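# Six arms sort coloured blocks onto matching tiles

## Task

Move every block so it rests on a tile of the same colour, sitting flat with one full face against the tile, with no tile holding more than one block. A block counts only if it stays there without any robot supporting it. At the end, open the grippers and pull the arms away.

## Robot and tools

Robots: six identical i2rt Big YAM arms named arm1 to arm6. Each has six revolute joints, a two-finger gripper and a wrist camera. With joints 1 and 6 at 0 and the hand level and pointing forward, the wrist camera rides on top of the hand looking toward the fingertips. The hand can reach roughly 1.0 m out from the joint 1 axis. Two fixed room cameras, room_a and room_b, also watch the scene.

Frames: there is one shared scene frame with its origin on the floor and +z upward. The point called hand is midway between the fingertips (URDF link pinch, 0.13629 m out from the gripper). The hand's z axis runs along the fingers, and the fingers open and close along its y axis. Each arm's foot has its own real pose, which is never printed, so positions depend on where each foot stands.

Tool execute_actions: argument actions is a list holding exactly one action object, or empty to just read state and images. The action object is keyed by arm name (arm1 ... arm6); each arm present gets a "joints" object. Inside it, give absolute joint targets by name, never offsets: joint1_rad, joint2_rad, joint3_rad, joint4_rad, joint5_rad, joint6_rad in radians, and gripper_m in metres. Any subset of arms and joints may be named. Ranges (with the tolerance that counts as arrived): joint1_rad -2.879 to 2.879 (±0.045), turns the arm about its foot, positive counter-clockwise seen from above, 0 points where the foot faces. joint2_rad 0 to 3.141 (±0.14), shoulder: 0 has the upper arm pointing back and about level, increasing lifts it up then forward. joint3_rad 0 to 3.019 (±0.09), elbow: 0 is fully folded, larger opens it. joint4_rad -1.692 to 1.57 (±0.055), hand pitch, positive tilts fingers up. joint5_rad -1.57 to 1.57 (±0.03), sideways swing, positive to the arm's right. joint6_rad -2.094 to 2.094 (±0.035), hand roll, positive clockwise viewed from behind the hand. gripper_m 0 to 0.093 (±0.003), the fingertip gap; each finger pad squeezes with roughly 50 to 62 N at most. Optional cameras is a list of camera names (arm1_cam_wrist ... arm6_cam_wrist, room_a, room_b, or "all"); omitted, null or ["all"] gives every camera, [] gives none. Any unknown key, unknown camera or out-of-range number makes the whole call rejected and nothing moves. All motions in one action begin together but may finish at different times, and joints move at different speeds, so the hand can sweep a wide curve between postures.

Tool wait: seconds from 0 to 10; commands nothing new and returns state and images like an empty action. Tool zoom_image: camera plus region [x0, y0, x1, y1] in pixels of that camera's latest full image, top-left is (0, 0), at most 504 by 504; only cameras in the latest result can be zoomed. Tool read_manual: optional section "licences"; returns licence text only. Tool finished_scene: scene number (1 or 2); ends the current scene irreversibly after the last command has been held, and reports success. Replying without any tool call ends everything.

Results: each robot's state includes joint_positions; a pictures line lists cameras in the order of the returned images. joint_status tells how each motion of the last accepted action ended. off_target means the joint settled short of its target and may still be pushing. contact_stop or time_out means the joint abandoned its target and holds where it stopped, except that after time_out a joint may keep a target (at most 0.375, 0.375, 0.113, 0.225, 0.075, 0.3 rad from its position for joints 1 to 6) and continue pushing; on_its_own lists such joints. In on_its_own, "held at" is the held target, not the actual position. "joint command not followed" (usually with a cause: line) means a self/inter-arm clearance check blocked that arm's joint targets; the gripper part still runs, and affected joints show not_followed. The arm may retry those targets on later actions until given passing ones or the path clears; empty calls never show this line. MOTOR HOT appears from 85 °C; OVER-TEMPERATURE FAULT means a motor hit 100 °C and that arm went limp and fell, and its unfinished keys read limit_stop_at_motor_heat (resend targets). If a result reports a stop, any later execute_actions, wait or finished_scene calls in the same reply are skipped.

Cautions: a joint or arm left out of an action may still be driving toward an old target, and joint_status will not reveal it; to relieve a push, command the joint to its reported position. A target very near the current position may produce no motion. Arms do not stop on touching something and can push hard; sustained pushing or holding loads heats motors and a loaded joint sags. The simulation keeps running while you compose a reply, with the robots holding the last command. Never press two robots together (that fails and ends the run) and avoid hits between arms; the clearance check can react too late and ignores fingers, gripper housings and wrist cameras, and no state line reports robots touching. Objects touching robots are fine. Do not knock anything out of the work area or onto the floor. Avoid dropping, slipping, slamming blocks. Loose objects may occasionally get nudged by something, so check placements before finishing.

Each tool is called after "Call:" by a JSON object that holds its "api" and its "payload", one argument or row to a line.

## Session

I'll start by looking at the current state of the scene.

Call:
{"api": "execute_actions", "payload": {
  "actions": []
}}

Scene clock: 0.00 s.
Motor temperatures (°C, as the motors report them): arm1=[21 19 20 21 19 19] | arm2=[20 21 19 19 21 20] | arm3=[20 19 18 19 20 19] | arm4=[20 20 21 21 19 19] | arm5=[21 19 19 20 21 20] | arm6=[19 21 19 20 21 19]
arm1.joint_positions: joint1_rad=+0.406 joint2_rad=+0.456 joint3_rad=+1.575 joint4_rad=-1.578 joint5_rad=-0.256 joint6_rad=-0.114 gripper_m=+0.094
arm1.joint_status: not commanded
arm1.hand: x=-0.1084 y=-0.0846 z=+1.2466 quat_wxyz=(-0.177, +0.794, -0.298, -0.500) (m; scene frame)
arm2.joint_positions: joint1_rad=+0.423 joint2_rad=+0.536 joint3_rad=+1.661 joint4_rad=-1.257 joint5_rad=-0.100 joint6_rad=-0.316 gripper_m=+0.095
arm2.joint_status: not commanded
arm2.hand: x=+1.1205 y=-0.2499 z=+1.3756 quat_wxyz=(-0.574, +0.544, -0.524, -0.316) (m; scene frame)
arm3.joint_positions: joint1_rad=+0.751 joint2_rad=+0.399 joint3_rad=+1.676 joint4_rad=-1.374 joint5_rad=-0.231 joint6_rad=-0.540 gripper_m=+0.094
arm3.joint_status: not commanded
arm3.hand: x=-0.2001 y=+0.9952 z=+1.3113 quat_wxyz=(-0.329, -0.387, -0.630, +0.587) (m; scene frame)
arm4.joint_positions: joint1_rad=-0.601 joint2_rad=+0.281 joint3_rad=+1.647 joint4_rad=-1.398 joint5_rad=-0.081 joint6_rad=-0.467 gripper_m=+0.095
arm4.joint_status: not commanded
arm4.hand: x=-1.0005 y=-0.7333 z=+1.3661 quat_wxyz=(-0.184, -0.541, -0.476, +0.669) (m; scene frame)
arm5.joint_positions: joint1_rad=+0.105 joint2_rad=+0.449 joint3_rad=+1.513 joint4_rad=-1.276 joint5_rad=-0.219 joint6_rad=-0.705 gripper_m=+0.094
arm5.joint_status: not commanded
arm5.hand: x=+1.3916 y=-1.5216 z=+1.2590 quat_wxyz=(-0.613, +0.298, -0.714, +0.160) (m; scene frame)
arm6.joint_positions: joint1_rad=-0.267 joint2_rad=+0.352 joint3_rad=+1.400 joint4_rad=-1.467 joint5_rad=+0.220 joint6_rad=+0.767 gripper_m=+0.095
arm6.joint_status: not commanded
arm6.hand: x=-1.0160 y=+1.8120 z=+1.2351 quat_wxyz=(-0.422, +0.018, -0.835, -0.352) (m; scene frame)
pictures: arm1_cam_wrist, arm2_cam_wrist, arm3_cam_wrist, arm4_cam_wrist, arm5_cam_wrist, arm6_cam_wrist, room_a, room_b
Images, in order (width x height): arm1_cam_wrist 504x504, arm2_cam_wrist 504x504, arm3_cam_wrist 504x504, arm4_cam_wrist 504x504, arm5_cam_wrist 504x504, arm6_cam_wrist 504x504, room_a 504x504, room_b 504x504.

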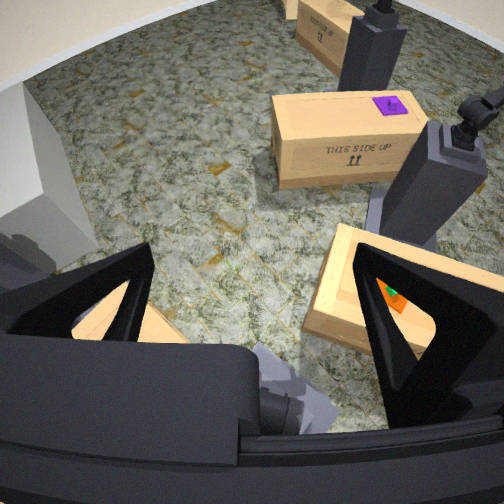

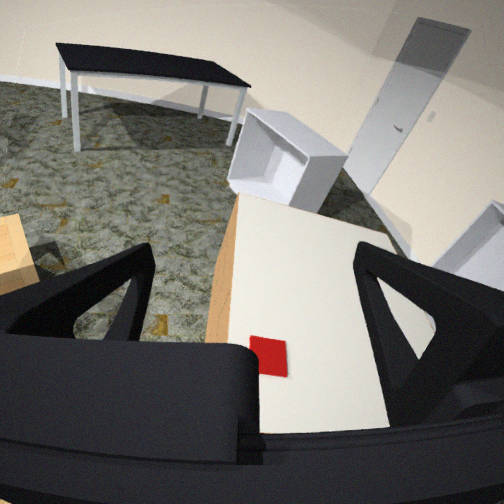

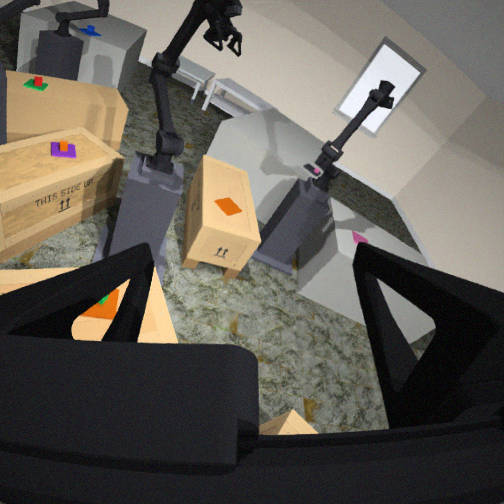

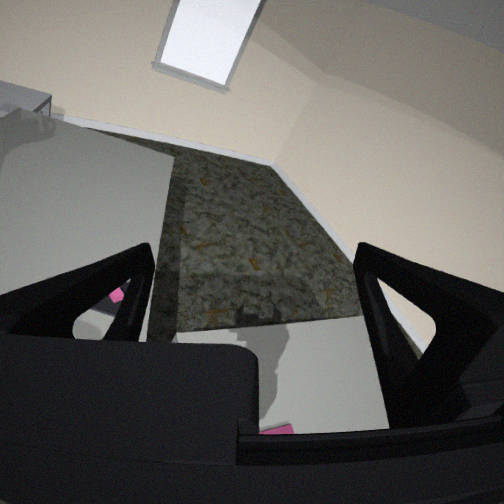

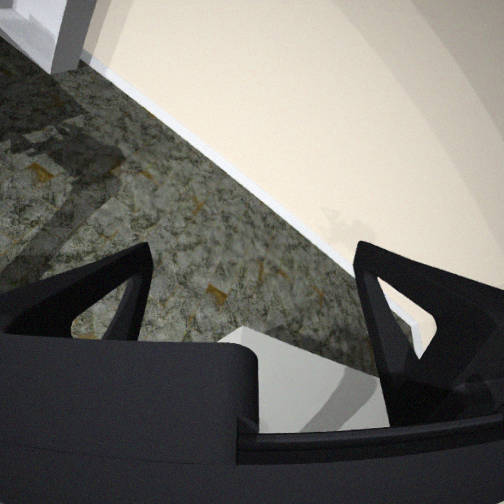

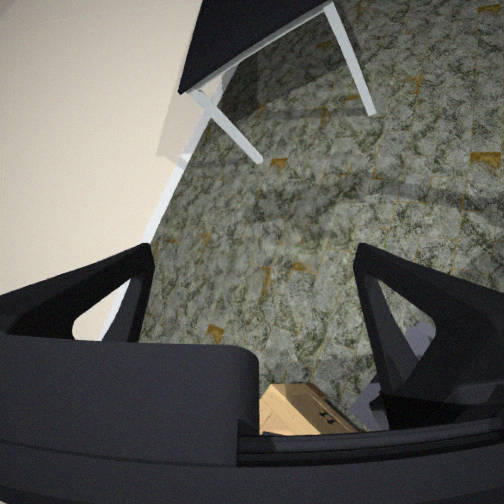

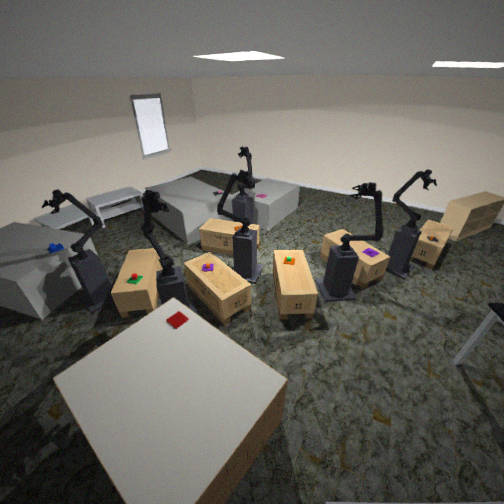

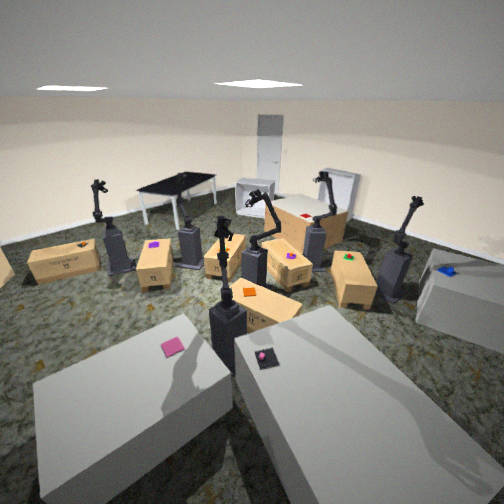

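Call:
{"api": "zoom_image", "payload": {
  "camera": "room_a",
  "region": [0, 140, 252, 392]
}}

Call:
{"api": "zoom_image", "payload": {
  "camera": "room_a",
  "region": [200, 120, 504, 372]
}}

Call:
{"api": "zoom_image", "payload": {
  "camera": "room_b",
  "region": [0, 150, 300, 400]
}}

Call:
{"api": "zoom_image", "payload": {
  "camera": "room_b",
  "region": [200, 150, 504, 400]
}}

Region (0, 140, 252, 392) of room_a's 504x504 image, scaled by 2.000, with more detail than that image has.

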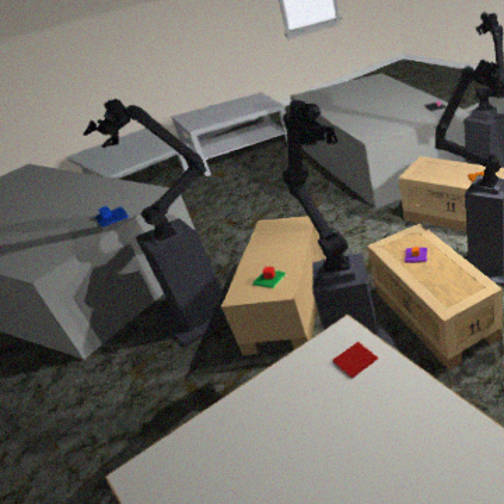

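Region (200, 120, 504, 372) of room_a's 504x504 image, scaled by 1.658, with more detail than that image has; it fills the top 418 rows of this view, and the rest is white.

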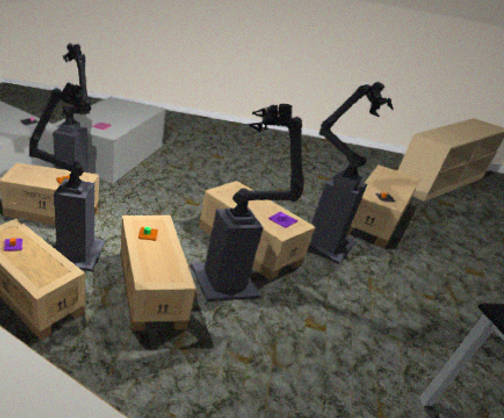

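Region (0, 150, 300, 400) of room_b's 504x504 image, scaled by 1.680, with more detail than that image has.

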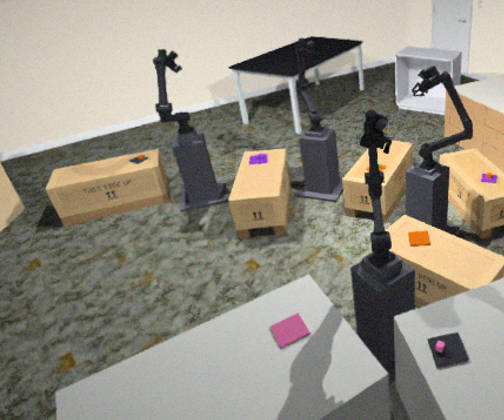

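Region (200, 150, 504, 400) of room_b's 504x504 image, scaled by 1.658, with more detail than that image has; it fills the top 414 rows of this view, and the rest is white.

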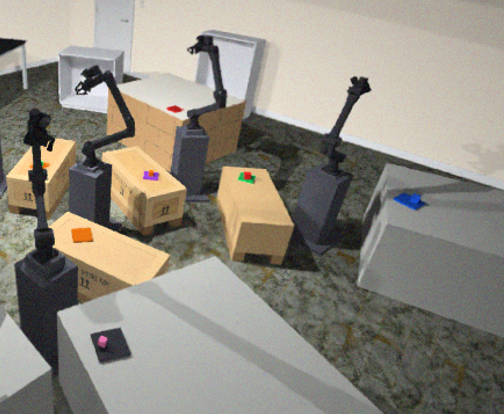

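Call:
{"api": "zoom_image", "payload": {
  "camera": "room_b",
  "region": [410, 240, 490, 300]
}}

Call:
{"api": "zoom_image", "payload": {
  "camera": "arm1_cam_wrist",
  "region": [270, 0, 504, 200]
}}

Call:
{"api": "zoom_image", "payload": {
  "camera": "arm3_cam_wrist",
  "region": [0, 0, 200, 200]
}}

Region (410, 240, 490, 300) of room_b's 504x504 image, scaled by 6.300, with more detail than that image has; it fills the top 378 rows of this view, and the rest is white.

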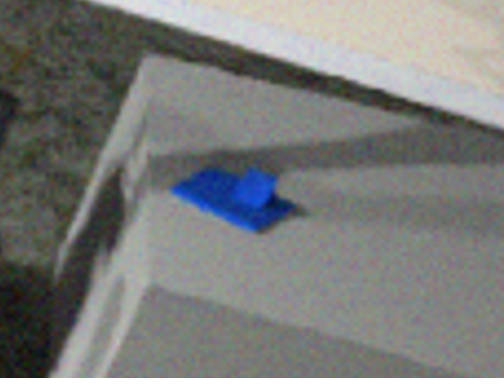

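Region (270, 0, 504, 200) of arm1_cam_wrist's 504x504 image, scaled by 2.154, with more detail than that image has; it fills the top 431 rows of this view, and the rest is white.

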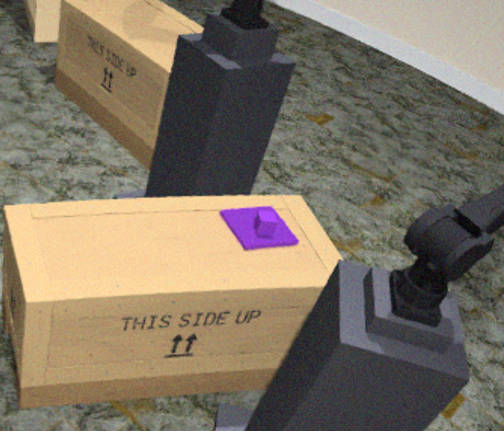

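Region (0, 0, 200, 200) of arm3_cam_wrist's 504x504 image, scaled by 2.520, with more detail than that image has.

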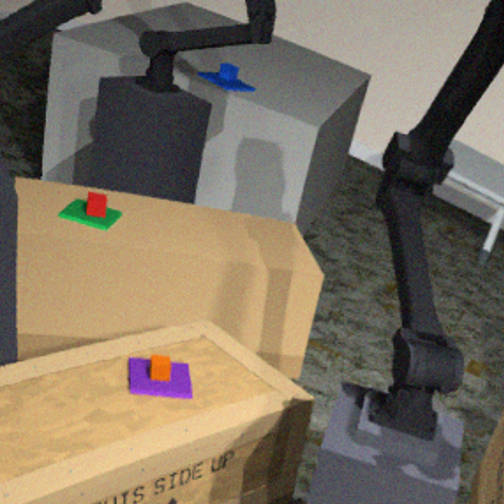

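Call:
{"api": "execute_actions", "payload": {
  "actions": [
    {"arm1": {"joints": {"joint1_rad": -0.016, "joint2_rad": 1.848, "joint3_rad": 1.5, "joint4_rad": -1.223, "joint5_rad": 0, "joint6_rad": 0}}, "arm2": {"joints": {"joint1_rad": -2.21, "joint2_rad": 1.848, "joint3_rad": 1.5, "joint4_rad": -1.223, "joint5_rad": 0, "joint6_rad": 0}}, "arm3": {"joints": {"joint1_rad": -1.219, "joint2_rad": 1.848, "joint3_rad": 1.5, "joint4_rad": -1.223, "joint5_rad": 0, "joint6_rad": 0}}, "arm4": {"joints": {"joint1_rad": -0.17, "joint2_rad": 1.848, "joint3_rad": 1.5, "joint4_rad": -1.223, "joint5_rad": 0, "joint6_rad": 0}}, "arm6": {"joints": {"joint1_rad": 1.18, "joint2_rad": 1.848, "joint3_rad": 1.5, "joint4_rad": -1.223, "joint5_rad": 0, "joint6_rad": 0}}}
  ],
  "cameras": ["arm1_cam_wrist", "arm2_cam_wrist", "arm3_cam_wrist", "arm4_cam_wrist", "arm6_cam_wrist", "room_a", "room_b"]
}}

Scene clock: 122.37 s.
Motor temperatures (°C, as the motors report them): arm1=[21 19 23 21 19 19] | arm2=[20 22 22 19 21 20] | arm3=[20 20 19 19 20 19] | arm4=[20 21 22 21 19 19] | arm5=[21 20 22 20 21 20] | arm6=[19 21 22 20 21 19]
arm1.joint_positions: joint1_rad=-0.012 joint2_rad=+1.853 joint3_rad=+1.491 joint4_rad=-1.225 joint5_rad=-0.004 joint6_rad=-0.008 gripper_m=+0.094
arm1.joint_status: all done
arm1.hand: x=-0.1097 y=+0.3931 z=+0.7399 quat_wxyz=(+0.010, +0.766, -0.643, +0.010) (m; scene frame)
arm2.joint_positions: joint1_rad=-2.217 joint2_rad=+1.856 joint3_rad=+1.497 joint4_rad=-1.226 joint5_rad=+0.000 joint6_rad=-0.007 gripper_m=+0.095
arm2.joint_status: all done
arm2.hand: x=+1.1587 y=-0.9337 z=+0.7821 quat_wxyz=(+0.004, -0.654, -0.756, +0.000) (m; scene frame)
arm3.joint_positions: joint1_rad=-1.227 joint2_rad=+1.864 joint3_rad=+1.489 joint4_rad=-1.219 joint5_rad=+0.000 joint6_rad=-0.011 gripper_m=+0.094
arm3.joint_status: all done
arm3.hand: x=-0.6421 y=+1.3978 z=+0.7117 quat_wxyz=(-0.003, -0.944, +0.329, -0.016) (m; scene frame)
arm4.joint_positions: joint1_rad=-0.181 joint2_rad=+1.846 joint3_rad=+1.505 joint4_rad=-1.230 joint5_rad=-0.002 joint6_rad=-0.011 gripper_m=+0.095
arm4.joint_status: all done
arm4.hand: x=-1.1366 y=-1.2597 z=+0.8009 quat_wxyz=(-0.005, -0.784, -0.620, -0.006) (m; scene frame)
arm5.joint_positions: joint1_rad=+0.105 joint2_rad=+0.449 joint3_rad=+1.513 joint4_rad=-1.276 joint5_rad=-0.219 joint6_rad=-0.705 gripper_m=+0.094
arm5.joint_status: not commanded
arm5.hand: x=+1.3916 y=-1.5216 z=+1.2590 quat_wxyz=(-0.613, +0.298, -0.714, +0.160) (m; scene frame)
arm6.joint_positions: joint1_rad=+1.185 joint2_rad=+1.841 joint3_rad=+1.486 joint4_rad=-1.226 joint5_rad=+0.000 joint6_rad=+0.008 gripper_m=+0.095
arm6.joint_status: all done
arm6.hand: x=-1.5095 y=+2.1173 z=+0.7782 quat_wxyz=(+0.001, +0.932, -0.362, +0.004) (m; scene frame)
pictures: arm1_cam_wrist, arm2_cam_wrist, arm3_cam_wrist, arm4_cam_wrist, arm6_cam_wrist, room_a, room_b
Images, in order (width x height): arm1_cam_wrist 504x504, arm2_cam_wrist 504x504, arm3_cam_wrist 504x504, arm4_cam_wrist 504x504, arm6_cam_wrist 504x504, room_a 504x504, room_b 504x504.

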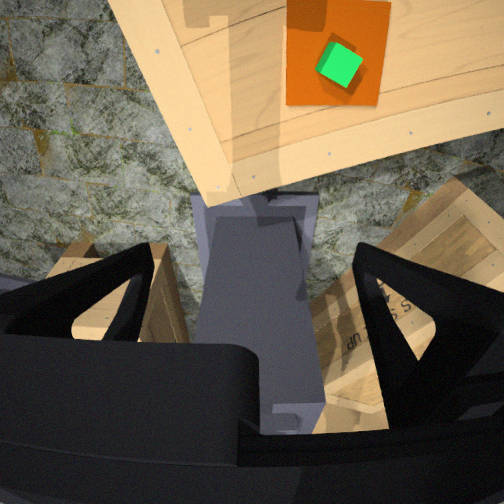

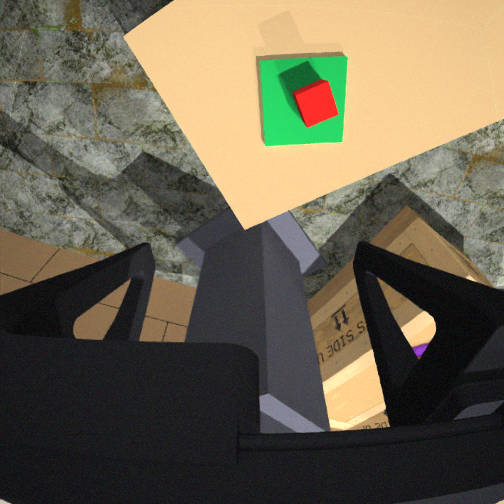

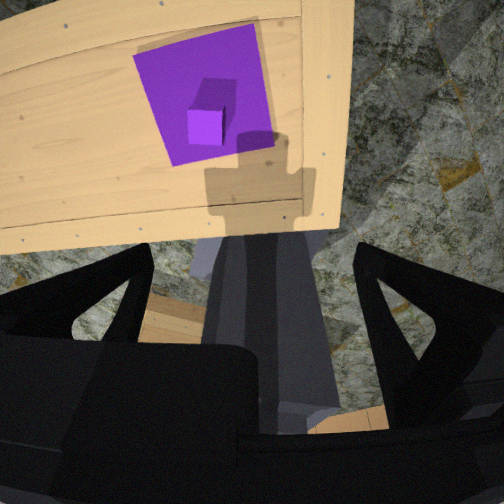

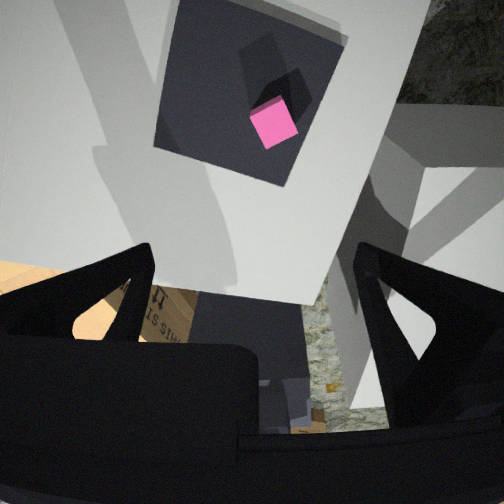

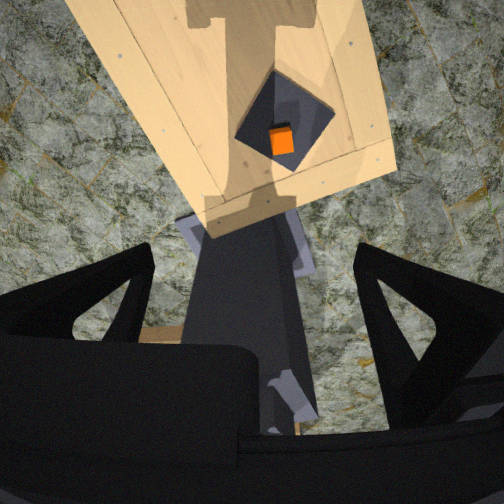

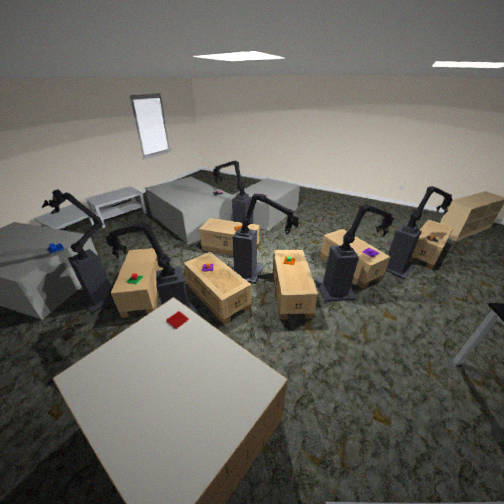

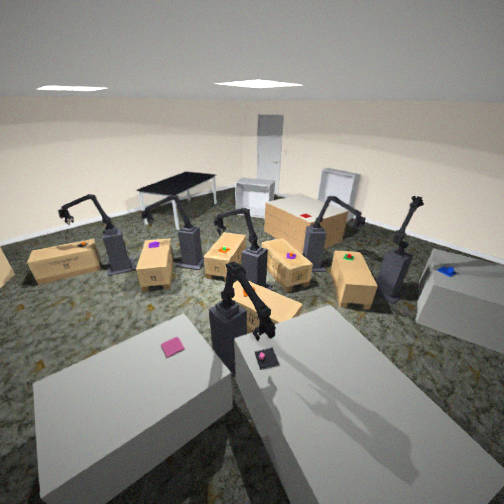

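Call:
{"api": "zoom_image", "payload": {
  "camera": "arm1_cam_wrist",
  "region": [270, 0, 410, 140]
}}

Call:
{"api": "zoom_image", "payload": {
  "camera": "arm2_cam_wrist",
  "region": [240, 30, 380, 170]
}}

Call:
{"api": "zoom_image", "payload": {
  "camera": "arm4_cam_wrist",
  "region": [150, 0, 360, 210]
}}

Call:
{"api": "zoom_image", "payload": {
  "camera": "arm6_cam_wrist",
  "region": [220, 50, 360, 190]
}}

Call:
{"api": "zoom_image", "payload": {
  "camera": "arm3_cam_wrist",
  "region": [120, 10, 290, 180]
}}

Region (270, 0, 410, 140) of arm1_cam_wrist's 504x504 image, scaled by 3.600, with more detail than that image has.

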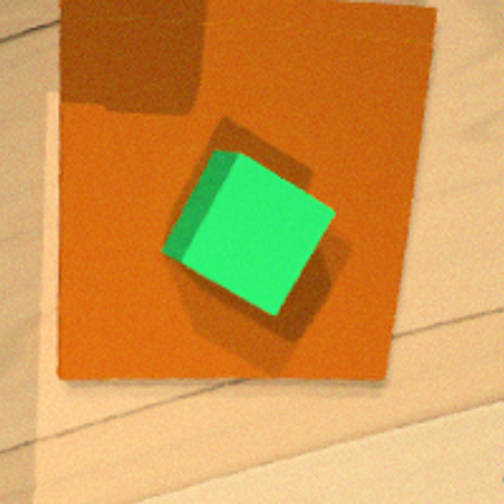

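Region (240, 30, 380, 170) of arm2_cam_wrist's 504x504 image, scaled by 3.600, with more detail than that image has.

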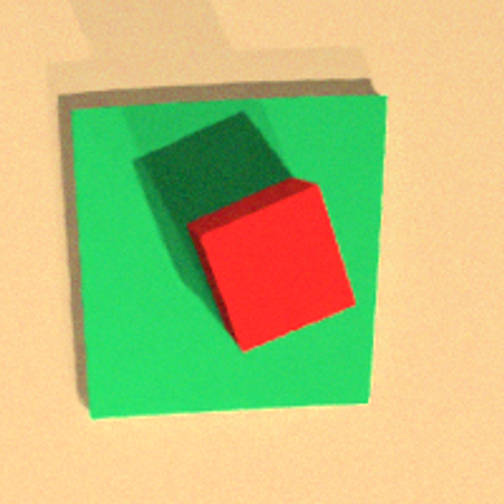

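Region (150, 0, 360, 210) of arm4_cam_wrist's 504x504 image, scaled by 2.400, with more detail than that image has.

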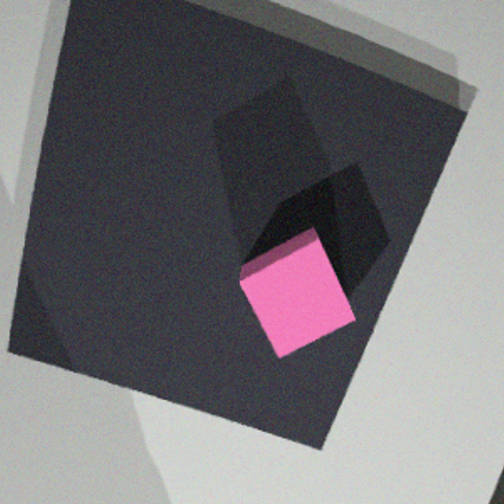

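Region (220, 50, 360, 190) of arm6_cam_wrist's 504x504 image, scaled by 3.600, with more detail than that image has.

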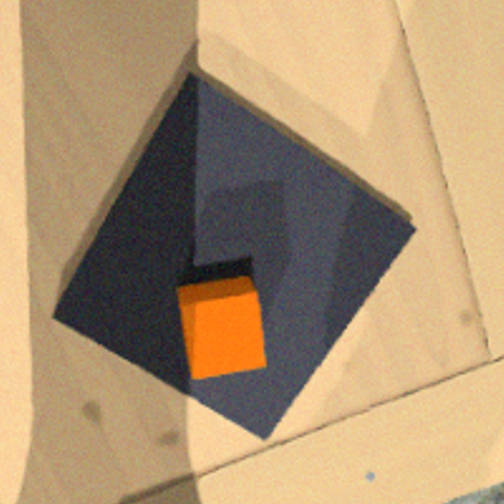

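Region (120, 10, 290, 180) of arm3_cam_wrist's 504x504 image, scaled by 2.965, with more detail than that image has.

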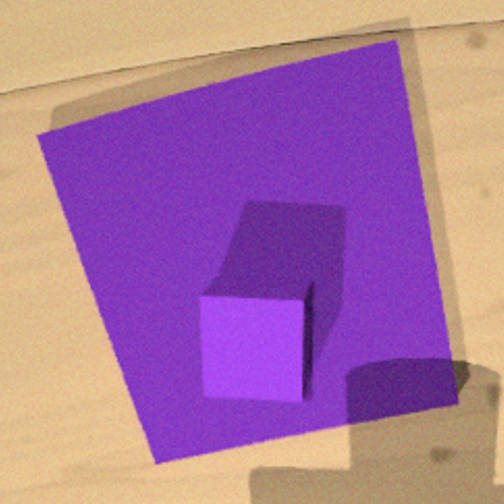

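Call:
{"api": "execute_actions", "payload": {
  "actions": [
    {"arm1": {"joints": {"joint1_rad": -0.197, "joint2_rad": 2.157, "joint3_rad": 1.579, "joint4_rad": -0.985, "joint5_rad": 0, "joint6_rad": 0.367}}, "arm2": {"joints": {"joint1_rad": -2.368, "joint2_rad": 2.146, "joint3_rad": 1.492, "joint4_rad": -0.917, "joint5_rad": 0, "joint6_rad": -0.55}}, "arm3": {"joints": {"joint1_rad": -1.131, "joint2_rad": 2.012, "joint3_rad": 1.392, "joint4_rad": -0.951, "joint5_rad": 0, "joint6_rad": 0}}, "arm4": {"joints": {"joint1_rad": -0.214, "joint2_rad": 1.998, "joint3_rad": 1.51, "joint4_rad": -1.083, "joint5_rad": 0, "joint6_rad": -0.49}}, "arm6": {"joints": {"joint1_rad": 1.086, "joint2_rad": 2.006, "joint3_rad": 1.187, "joint4_rad": -0.752, "joint5_rad": 0, "joint6_rad": -0.24}}}
  ],
  "cameras": ["arm1_cam_wrist", "arm2_cam_wrist", "arm3_cam_wrist", "arm4_cam_wrist", "arm6_cam_wrist"]
}}

Scene clock: 223.57 s.
Motor temperatures (°C, as the motors report them): arm1=[21 23 26 21 19 19] | arm2=[20 25 24 19 21 20] | arm3=[20 22 22 19 20 19] | arm4=[20 24 25 21 19 19] | arm5=[21 20 23 21 21 20] | arm6=[19 23 24 20 21 19]
arm1.joint_positions: joint1_rad=-0.197 joint2_rad=+2.158 joint3_rad=+1.566 joint4_rad=-0.995 joint5_rad=-0.001 joint6_rad=+0.359 gripper_m=+0.094
arm1.joint_status: all done
arm1.hand: x=-0.0075 y=+0.4545 z=+0.5945 quat_wxyz=(+0.007, +0.562, -0.827, +0.012) (m; scene frame)
arm2.joint_positions: joint1_rad=-2.378 joint2_rad=+2.172 joint3_rad=+1.474 joint4_rad=-0.931 joint5_rad=+0.000 joint6_rad=-0.541 gripper_m=+0.095
arm2.joint_status: all done
arm2.hand: x=+1.0697 y=-0.9629 z=+0.6011 quat_wxyz=(+0.013, -0.503, -0.864, -0.021) (m; scene frame)
arm3.joint_positions: joint1_rad=-1.123 joint2_rad=+2.036 joint3_rad=+1.372 joint4_rad=-0.960 joint5_rad=+0.000 joint6_rad=-0.011 gripper_m=+0.094
arm3.joint_status: all done
arm3.hand: x=-0.6692 y=+1.3486 z=+0.5814 quat_wxyz=(-0.007, -0.960, +0.279, -0.030) (m; scene frame)
arm4.joint_positions: joint1_rad=-0.205 joint2_rad=+1.999 joint3_rad=+1.505 joint4_rad=-1.098 joint5_rad=-0.002 joint6_rad=-0.479 gripper_m=+0.095
arm4.joint_status: all done
arm4.hand: x=-1.1542 y=-1.2776 z=+0.7175 quat_wxyz=(-0.002, -0.628, -0.778, -0.014) (m; scene frame)
arm5.joint_positions: joint1_rad=+0.105 joint2_rad=+0.449 joint3_rad=+1.513 joint4_rad=-1.276 joint5_rad=-0.219 joint6_rad=-0.705 gripper_m=+0.094
arm5.joint_status: not commanded
arm5.hand: x=+1.3916 y=-1.5216 z=+1.2590 quat_wxyz=(-0.613, +0.298, -0.714, +0.160) (m; scene frame)
arm6.joint_positions: joint1_rad=+1.079 joint2_rad=+2.021 joint3_rad=+1.163 joint4_rad=-0.768 joint5_rad=+0.000 joint6_rad=-0.232 gripper_m=+0.095
arm6.joint_status: all done
arm6.hand: x=-1.4289 y=+2.1139 z=+0.5866 quat_wxyz=(+0.013, +0.954, -0.299, +0.023) (m; scene frame)
pictures: arm1_cam_wrist, arm2_cam_wrist, arm3_cam_wrist, arm4_cam_wrist, arm6_cam_wrist
Images, in order (width x height): arm1_cam_wrist 504x504, arm2_cam_wrist 504x504, arm3_cam_wrist 504x504, arm4_cam_wrist 504x504, arm6_cam_wrist 504x504.

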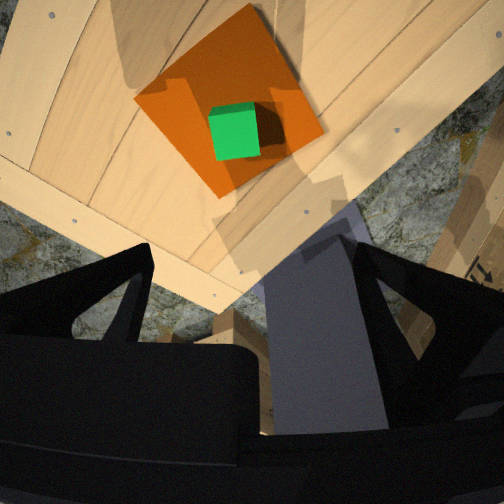

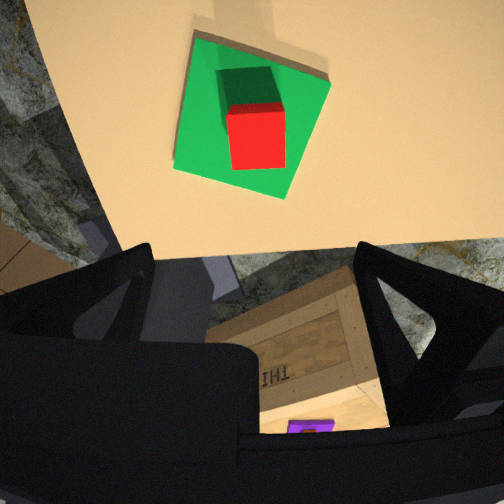

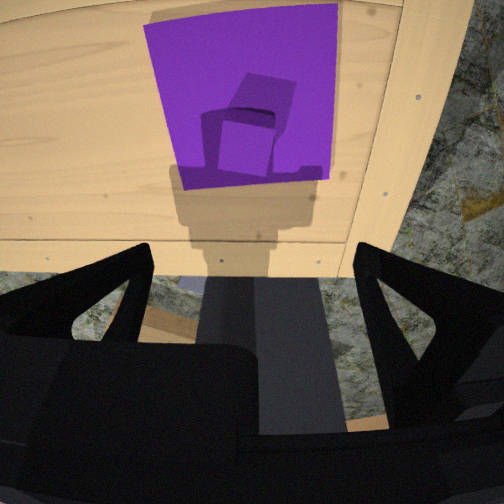

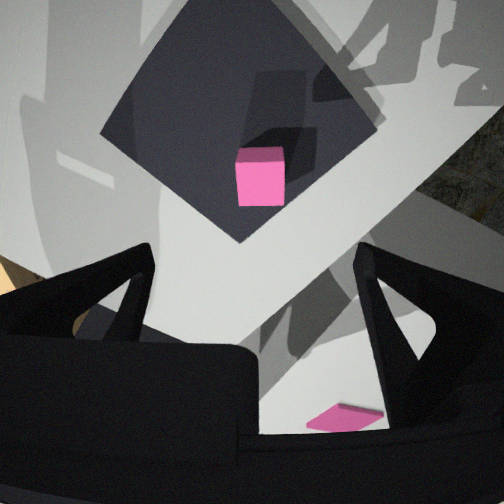

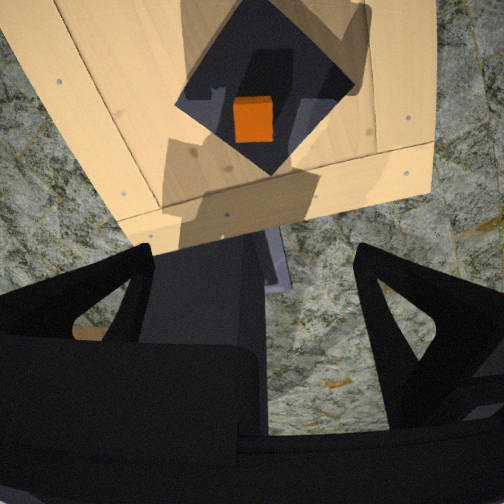

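Call:
{"api": "zoom_image", "payload": {
  "camera": "arm1_cam_wrist",
  "region": [180, 80, 300, 200]
}}

Call:
{"api": "zoom_image", "payload": {
  "camera": "arm2_cam_wrist",
  "region": [200, 80, 320, 200]
}}

Call:
{"api": "zoom_image", "payload": {
  "camera": "arm4_cam_wrist",
  "region": [200, 120, 320, 240]
}}

Call:
{"api": "zoom_image", "payload": {
  "camera": "arm6_cam_wrist",
  "region": [200, 60, 320, 180]
}}

Call:
{"api": "zoom_image", "payload": {
  "camera": "arm3_cam_wrist",
  "region": [130, 0, 350, 220]
}}

Region (180, 80, 300, 200) of arm1_cam_wrist's 504x504 image, scaled by 4.200, with more detail than that image has.

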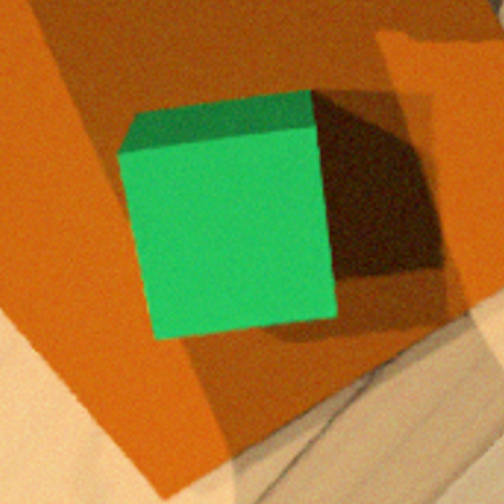

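Region (200, 80, 320, 200) of arm2_cam_wrist's 504x504 image, scaled by 4.200, with more detail than that image has.

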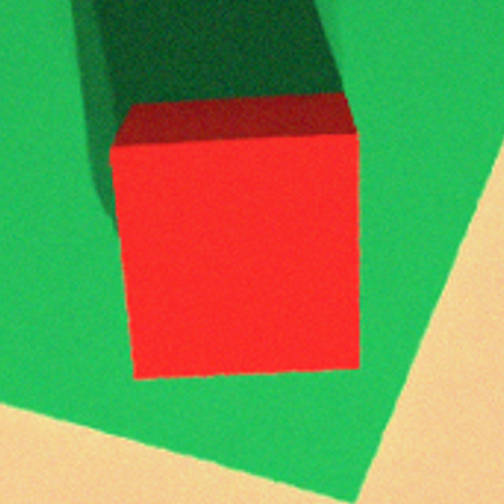

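Region (200, 120, 320, 240) of arm4_cam_wrist's 504x504 image, scaled by 4.200, with more detail than that image has.

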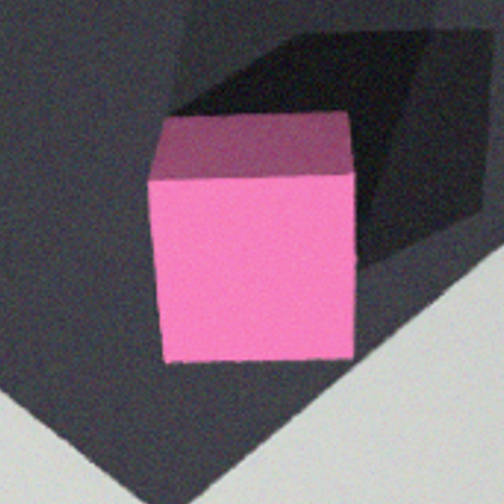

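Region (200, 60, 320, 180) of arm6_cam_wrist's 504x504 image, scaled by 4.200, with more detail than that image has.

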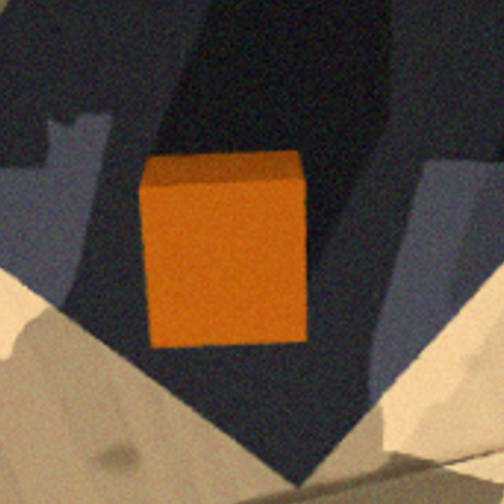

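Region (130, 0, 350, 220) of arm3_cam_wrist's 504x504 image, scaled by 2.291, with more detail than that image has.

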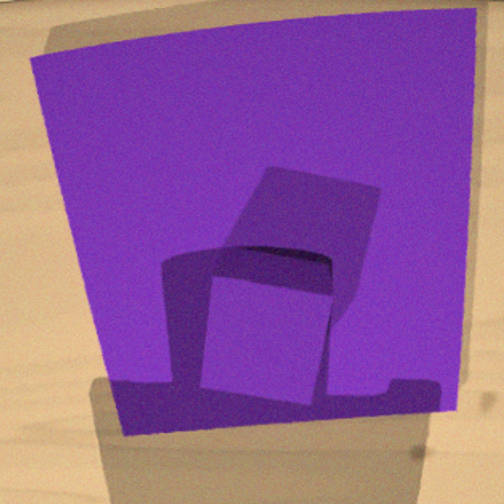

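Call:
{"api": "execute_actions", "payload": {
  "actions": [
    {"arm1": {"joints": {"joint1_rad": -0.192, "joint2_rad": 2.317, "joint3_rad": 1.646, "joint4_rad": -0.864, "joint5_rad": 0, "joint6_rad": 0.216}}, "arm2": {"joints": {"joint1_rad": -2.358, "joint2_rad": 2.283, "joint3_rad": 1.517, "joint4_rad": -0.756, "joint5_rad": 0, "joint6_rad": -0.582}}, "arm3": {"joints": {"joint1_rad": -1.12, "joint2_rad": 2.119, "joint3_rad": 1.378, "joint4_rad": -0.769, "joint5_rad": 0, "joint6_rad": 0}}, "arm4": {"joints": {"joint1_rad": -0.204, "joint2_rad": 2.064, "joint3_rad": 1.494, "joint4_rad": -0.977, "joint5_rad": 0, "joint6_rad": -0.53}}, "arm6": {"joints": {"joint1_rad": 1.096, "joint2_rad": 2.22, "joint3_rad": 1.262, "joint4_rad": -0.562, "joint5_rad": 0, "joint6_rad": -0.27}}}
  ],
  "cameras": ["arm1_cam_wrist", "arm2_cam_wrist", "arm3_cam_wrist", "arm4_cam_wrist", "arm6_cam_wrist"]
}}

Scene clock: 344.67 s.
Motor temperatures (°C, as the motors report them): arm1=[21 25 27 21 19 19] | arm2=[20 28 25 19 21 20] | arm3=[20 24 23 19 20 19] | arm4=[20 26 27 21 19 19] | arm5=[21 20 23 21 21 20] | arm6=[19 24 23 20 21 19]
arm1.joint_positions: joint1_rad=-0.197 joint2_rad=+2.326 joint3_rad=+1.626 joint4_rad=-0.872 joint5_rad=-0.001 joint6_rad=+0.225 gripper_m=+0.094
arm1.joint_status: all done
arm1.hand: x=-0.0068 y=+0.4749 z=+0.5128 quat_wxyz=(+0.003, +0.616, -0.788, +0.006) (m; scene frame)
arm2.joint_positions: joint1_rad=-2.370 joint2_rad=+2.284 joint3_rad=+1.484 joint4_rad=-0.770 joint5_rad=+0.000 joint6_rad=-0.573 gripper_m=+0.095
arm2.joint_status: all done
arm2.hand: x=+1.0738 y=-0.9805 z=+0.5403 quat_wxyz=(-0.001, -0.485, -0.874, +0.005) (m; scene frame)
arm3.joint_positions: joint1_rad=-1.123 joint2_rad=+2.131 joint3_rad=+1.369 joint4_rad=-0.778 joint5_rad=+0.000 joint6_rad=-0.011 gripper_m=+0.094
arm3.joint_status: all done
arm3.hand: x=-0.6891 y=+1.3618 z=+0.5296 quat_wxyz=(+0.006, -0.960, +0.279, +0.010) (m; scene frame)
arm4.joint_positions: joint1_rad=-0.205 joint2_rad=+2.046 joint3_rad=+1.505 joint4_rad=-0.993 joint5_rad=-0.002 joint6_rad=-0.519 gripper_m=+0.095
arm4.joint_status: all done
arm4.hand: x=-1.1591 y=-1.2970 z=+0.6911 quat_wxyz=(-0.013, -0.613, -0.790, +0.013) (m; scene frame)
arm5.joint_positions: joint1_rad=+0.105 joint2_rad=+0.449 joint3_rad=+1.513 joint4_rad=-1.276 joint5_rad=-0.219 joint6_rad=-0.705 gripper_m=+0.094
arm5.joint_status: not commanded
arm5.hand: x=+1.3916 y=-1.5216 z=+1.2590 quat_wxyz=(-0.613, +0.298, -0.714, +0.160) (m; scene frame)
arm6.joint_positions: joint1_rad=+1.088 joint2_rad=+2.226 joint3_rad=+1.250 joint4_rad=-0.579 joint5_rad=+0.000 joint6_rad=-0.262 gripper_m=+0.095
arm6.joint_status: all done
arm6.hand: x=-1.4597 y=+2.1409 z=+0.5065 quat_wxyz=(-0.005, +0.960, -0.280, -0.008) (m; scene frame)
pictures: arm1_cam_wrist, arm2_cam_wrist, arm3_cam_wrist, arm4_cam_wrist, arm6_cam_wrist
Images, in order (width x height): arm1_cam_wrist 504x504, arm2_cam_wrist 504x504, arm3_cam_wrist 504x504, arm4_cam_wrist 504x504, arm6_cam_wrist 504x504.

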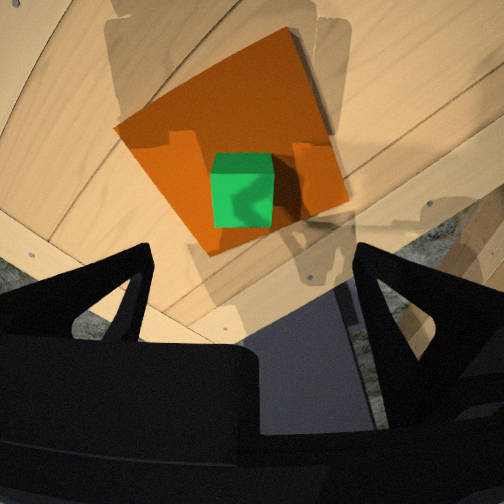

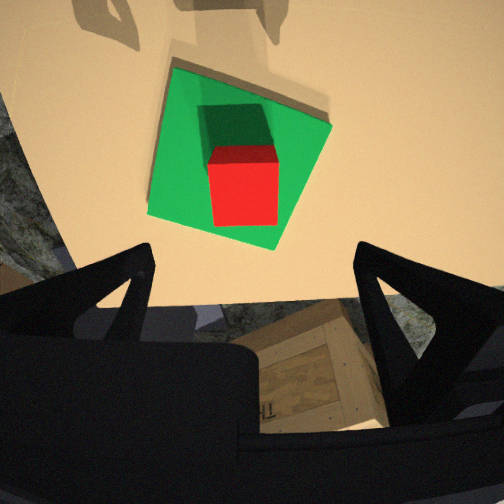

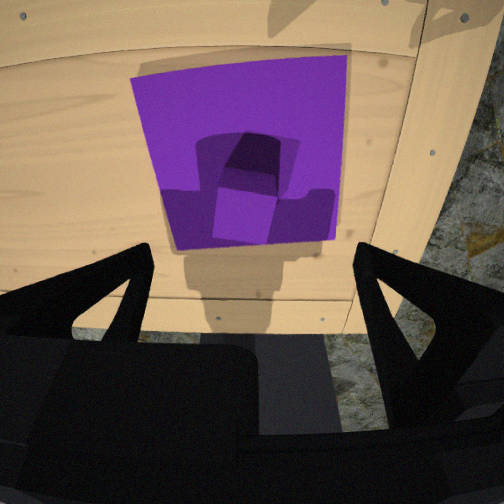

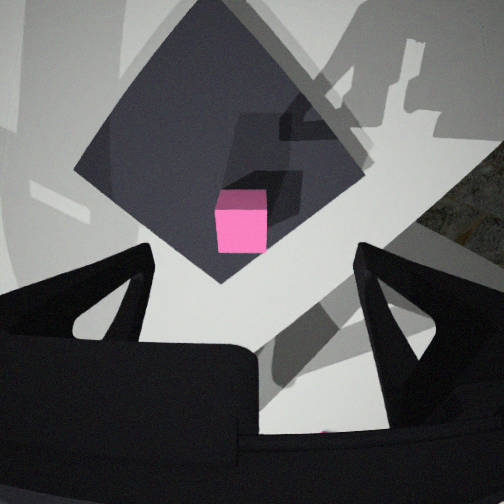

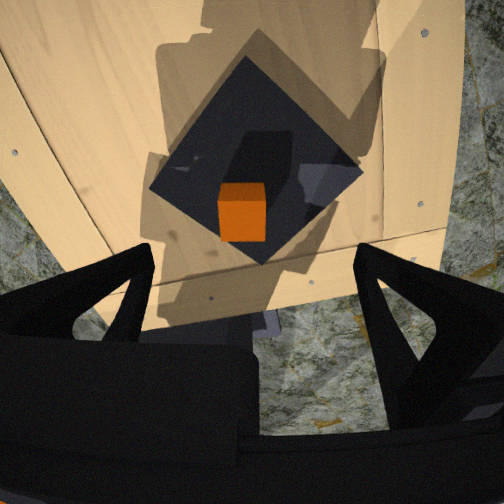

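Call:
{"api": "zoom_image", "payload": {
  "camera": "arm1_cam_wrist",
  "region": [180, 130, 320, 270]
}}

Call:
{"api": "zoom_image", "payload": {
  "camera": "arm2_cam_wrist",
  "region": [180, 130, 320, 270]
}}

Call:
{"api": "zoom_image", "payload": {
  "camera": "arm4_cam_wrist",
  "region": [180, 150, 320, 290]
}}

Call:
{"api": "zoom_image", "payload": {
  "camera": "arm6_cam_wrist",
  "region": [180, 150, 320, 290]
}}

Call:
{"api": "zoom_image", "payload": {
  "camera": "arm4_cam_wrist",
  "region": [110, 220, 400, 360]
}}

Region (180, 130, 320, 270) of arm1_cam_wrist's 504x504 image, scaled by 3.600, with more detail than that image has.

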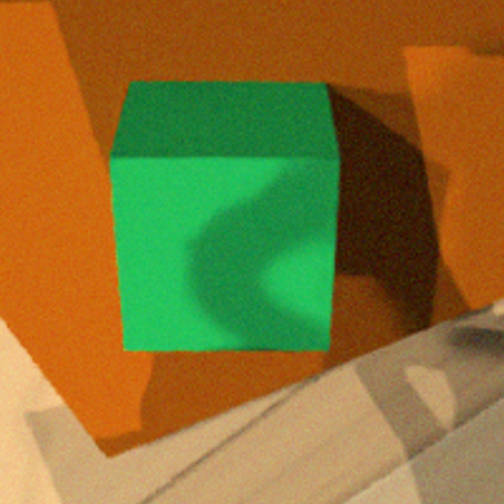

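Region (180, 130, 320, 270) of arm2_cam_wrist's 504x504 image, scaled by 3.600, with more detail than that image has.

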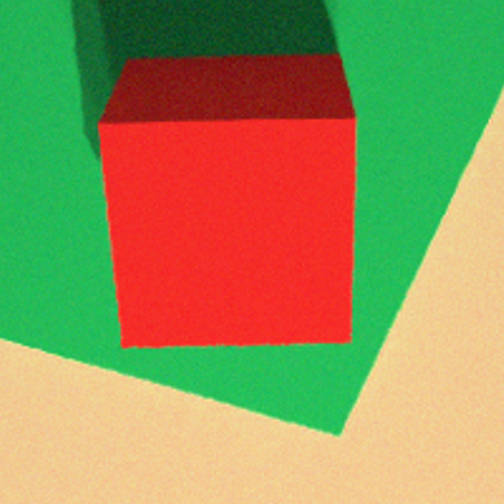

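Region (180, 150, 320, 290) of arm4_cam_wrist's 504x504 image, scaled by 3.600, with more detail than that image has.

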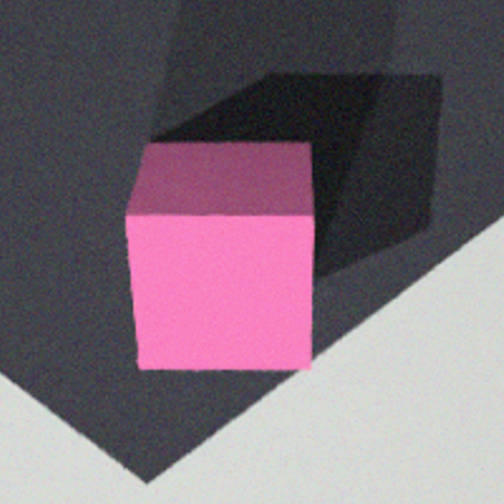

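Region (180, 150, 320, 290) of arm6_cam_wrist's 504x504 image, scaled by 3.600, with more detail than that image has.

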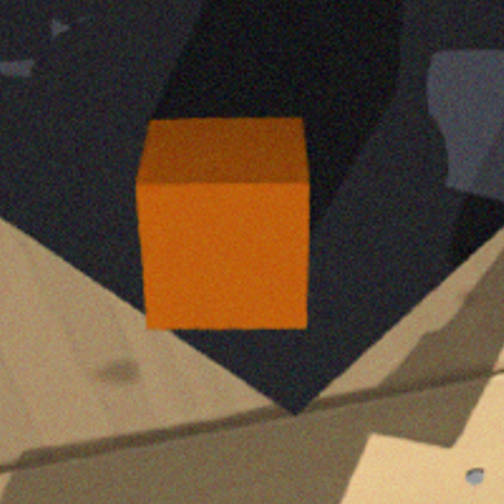

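Region (110, 220, 400, 360) of arm4_cam_wrist's 504x504 image, scaled by 1.738, with more detail than that image has; it fills the top 243 rows of this view, and the rest is white.

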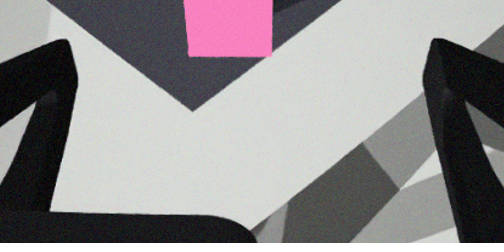

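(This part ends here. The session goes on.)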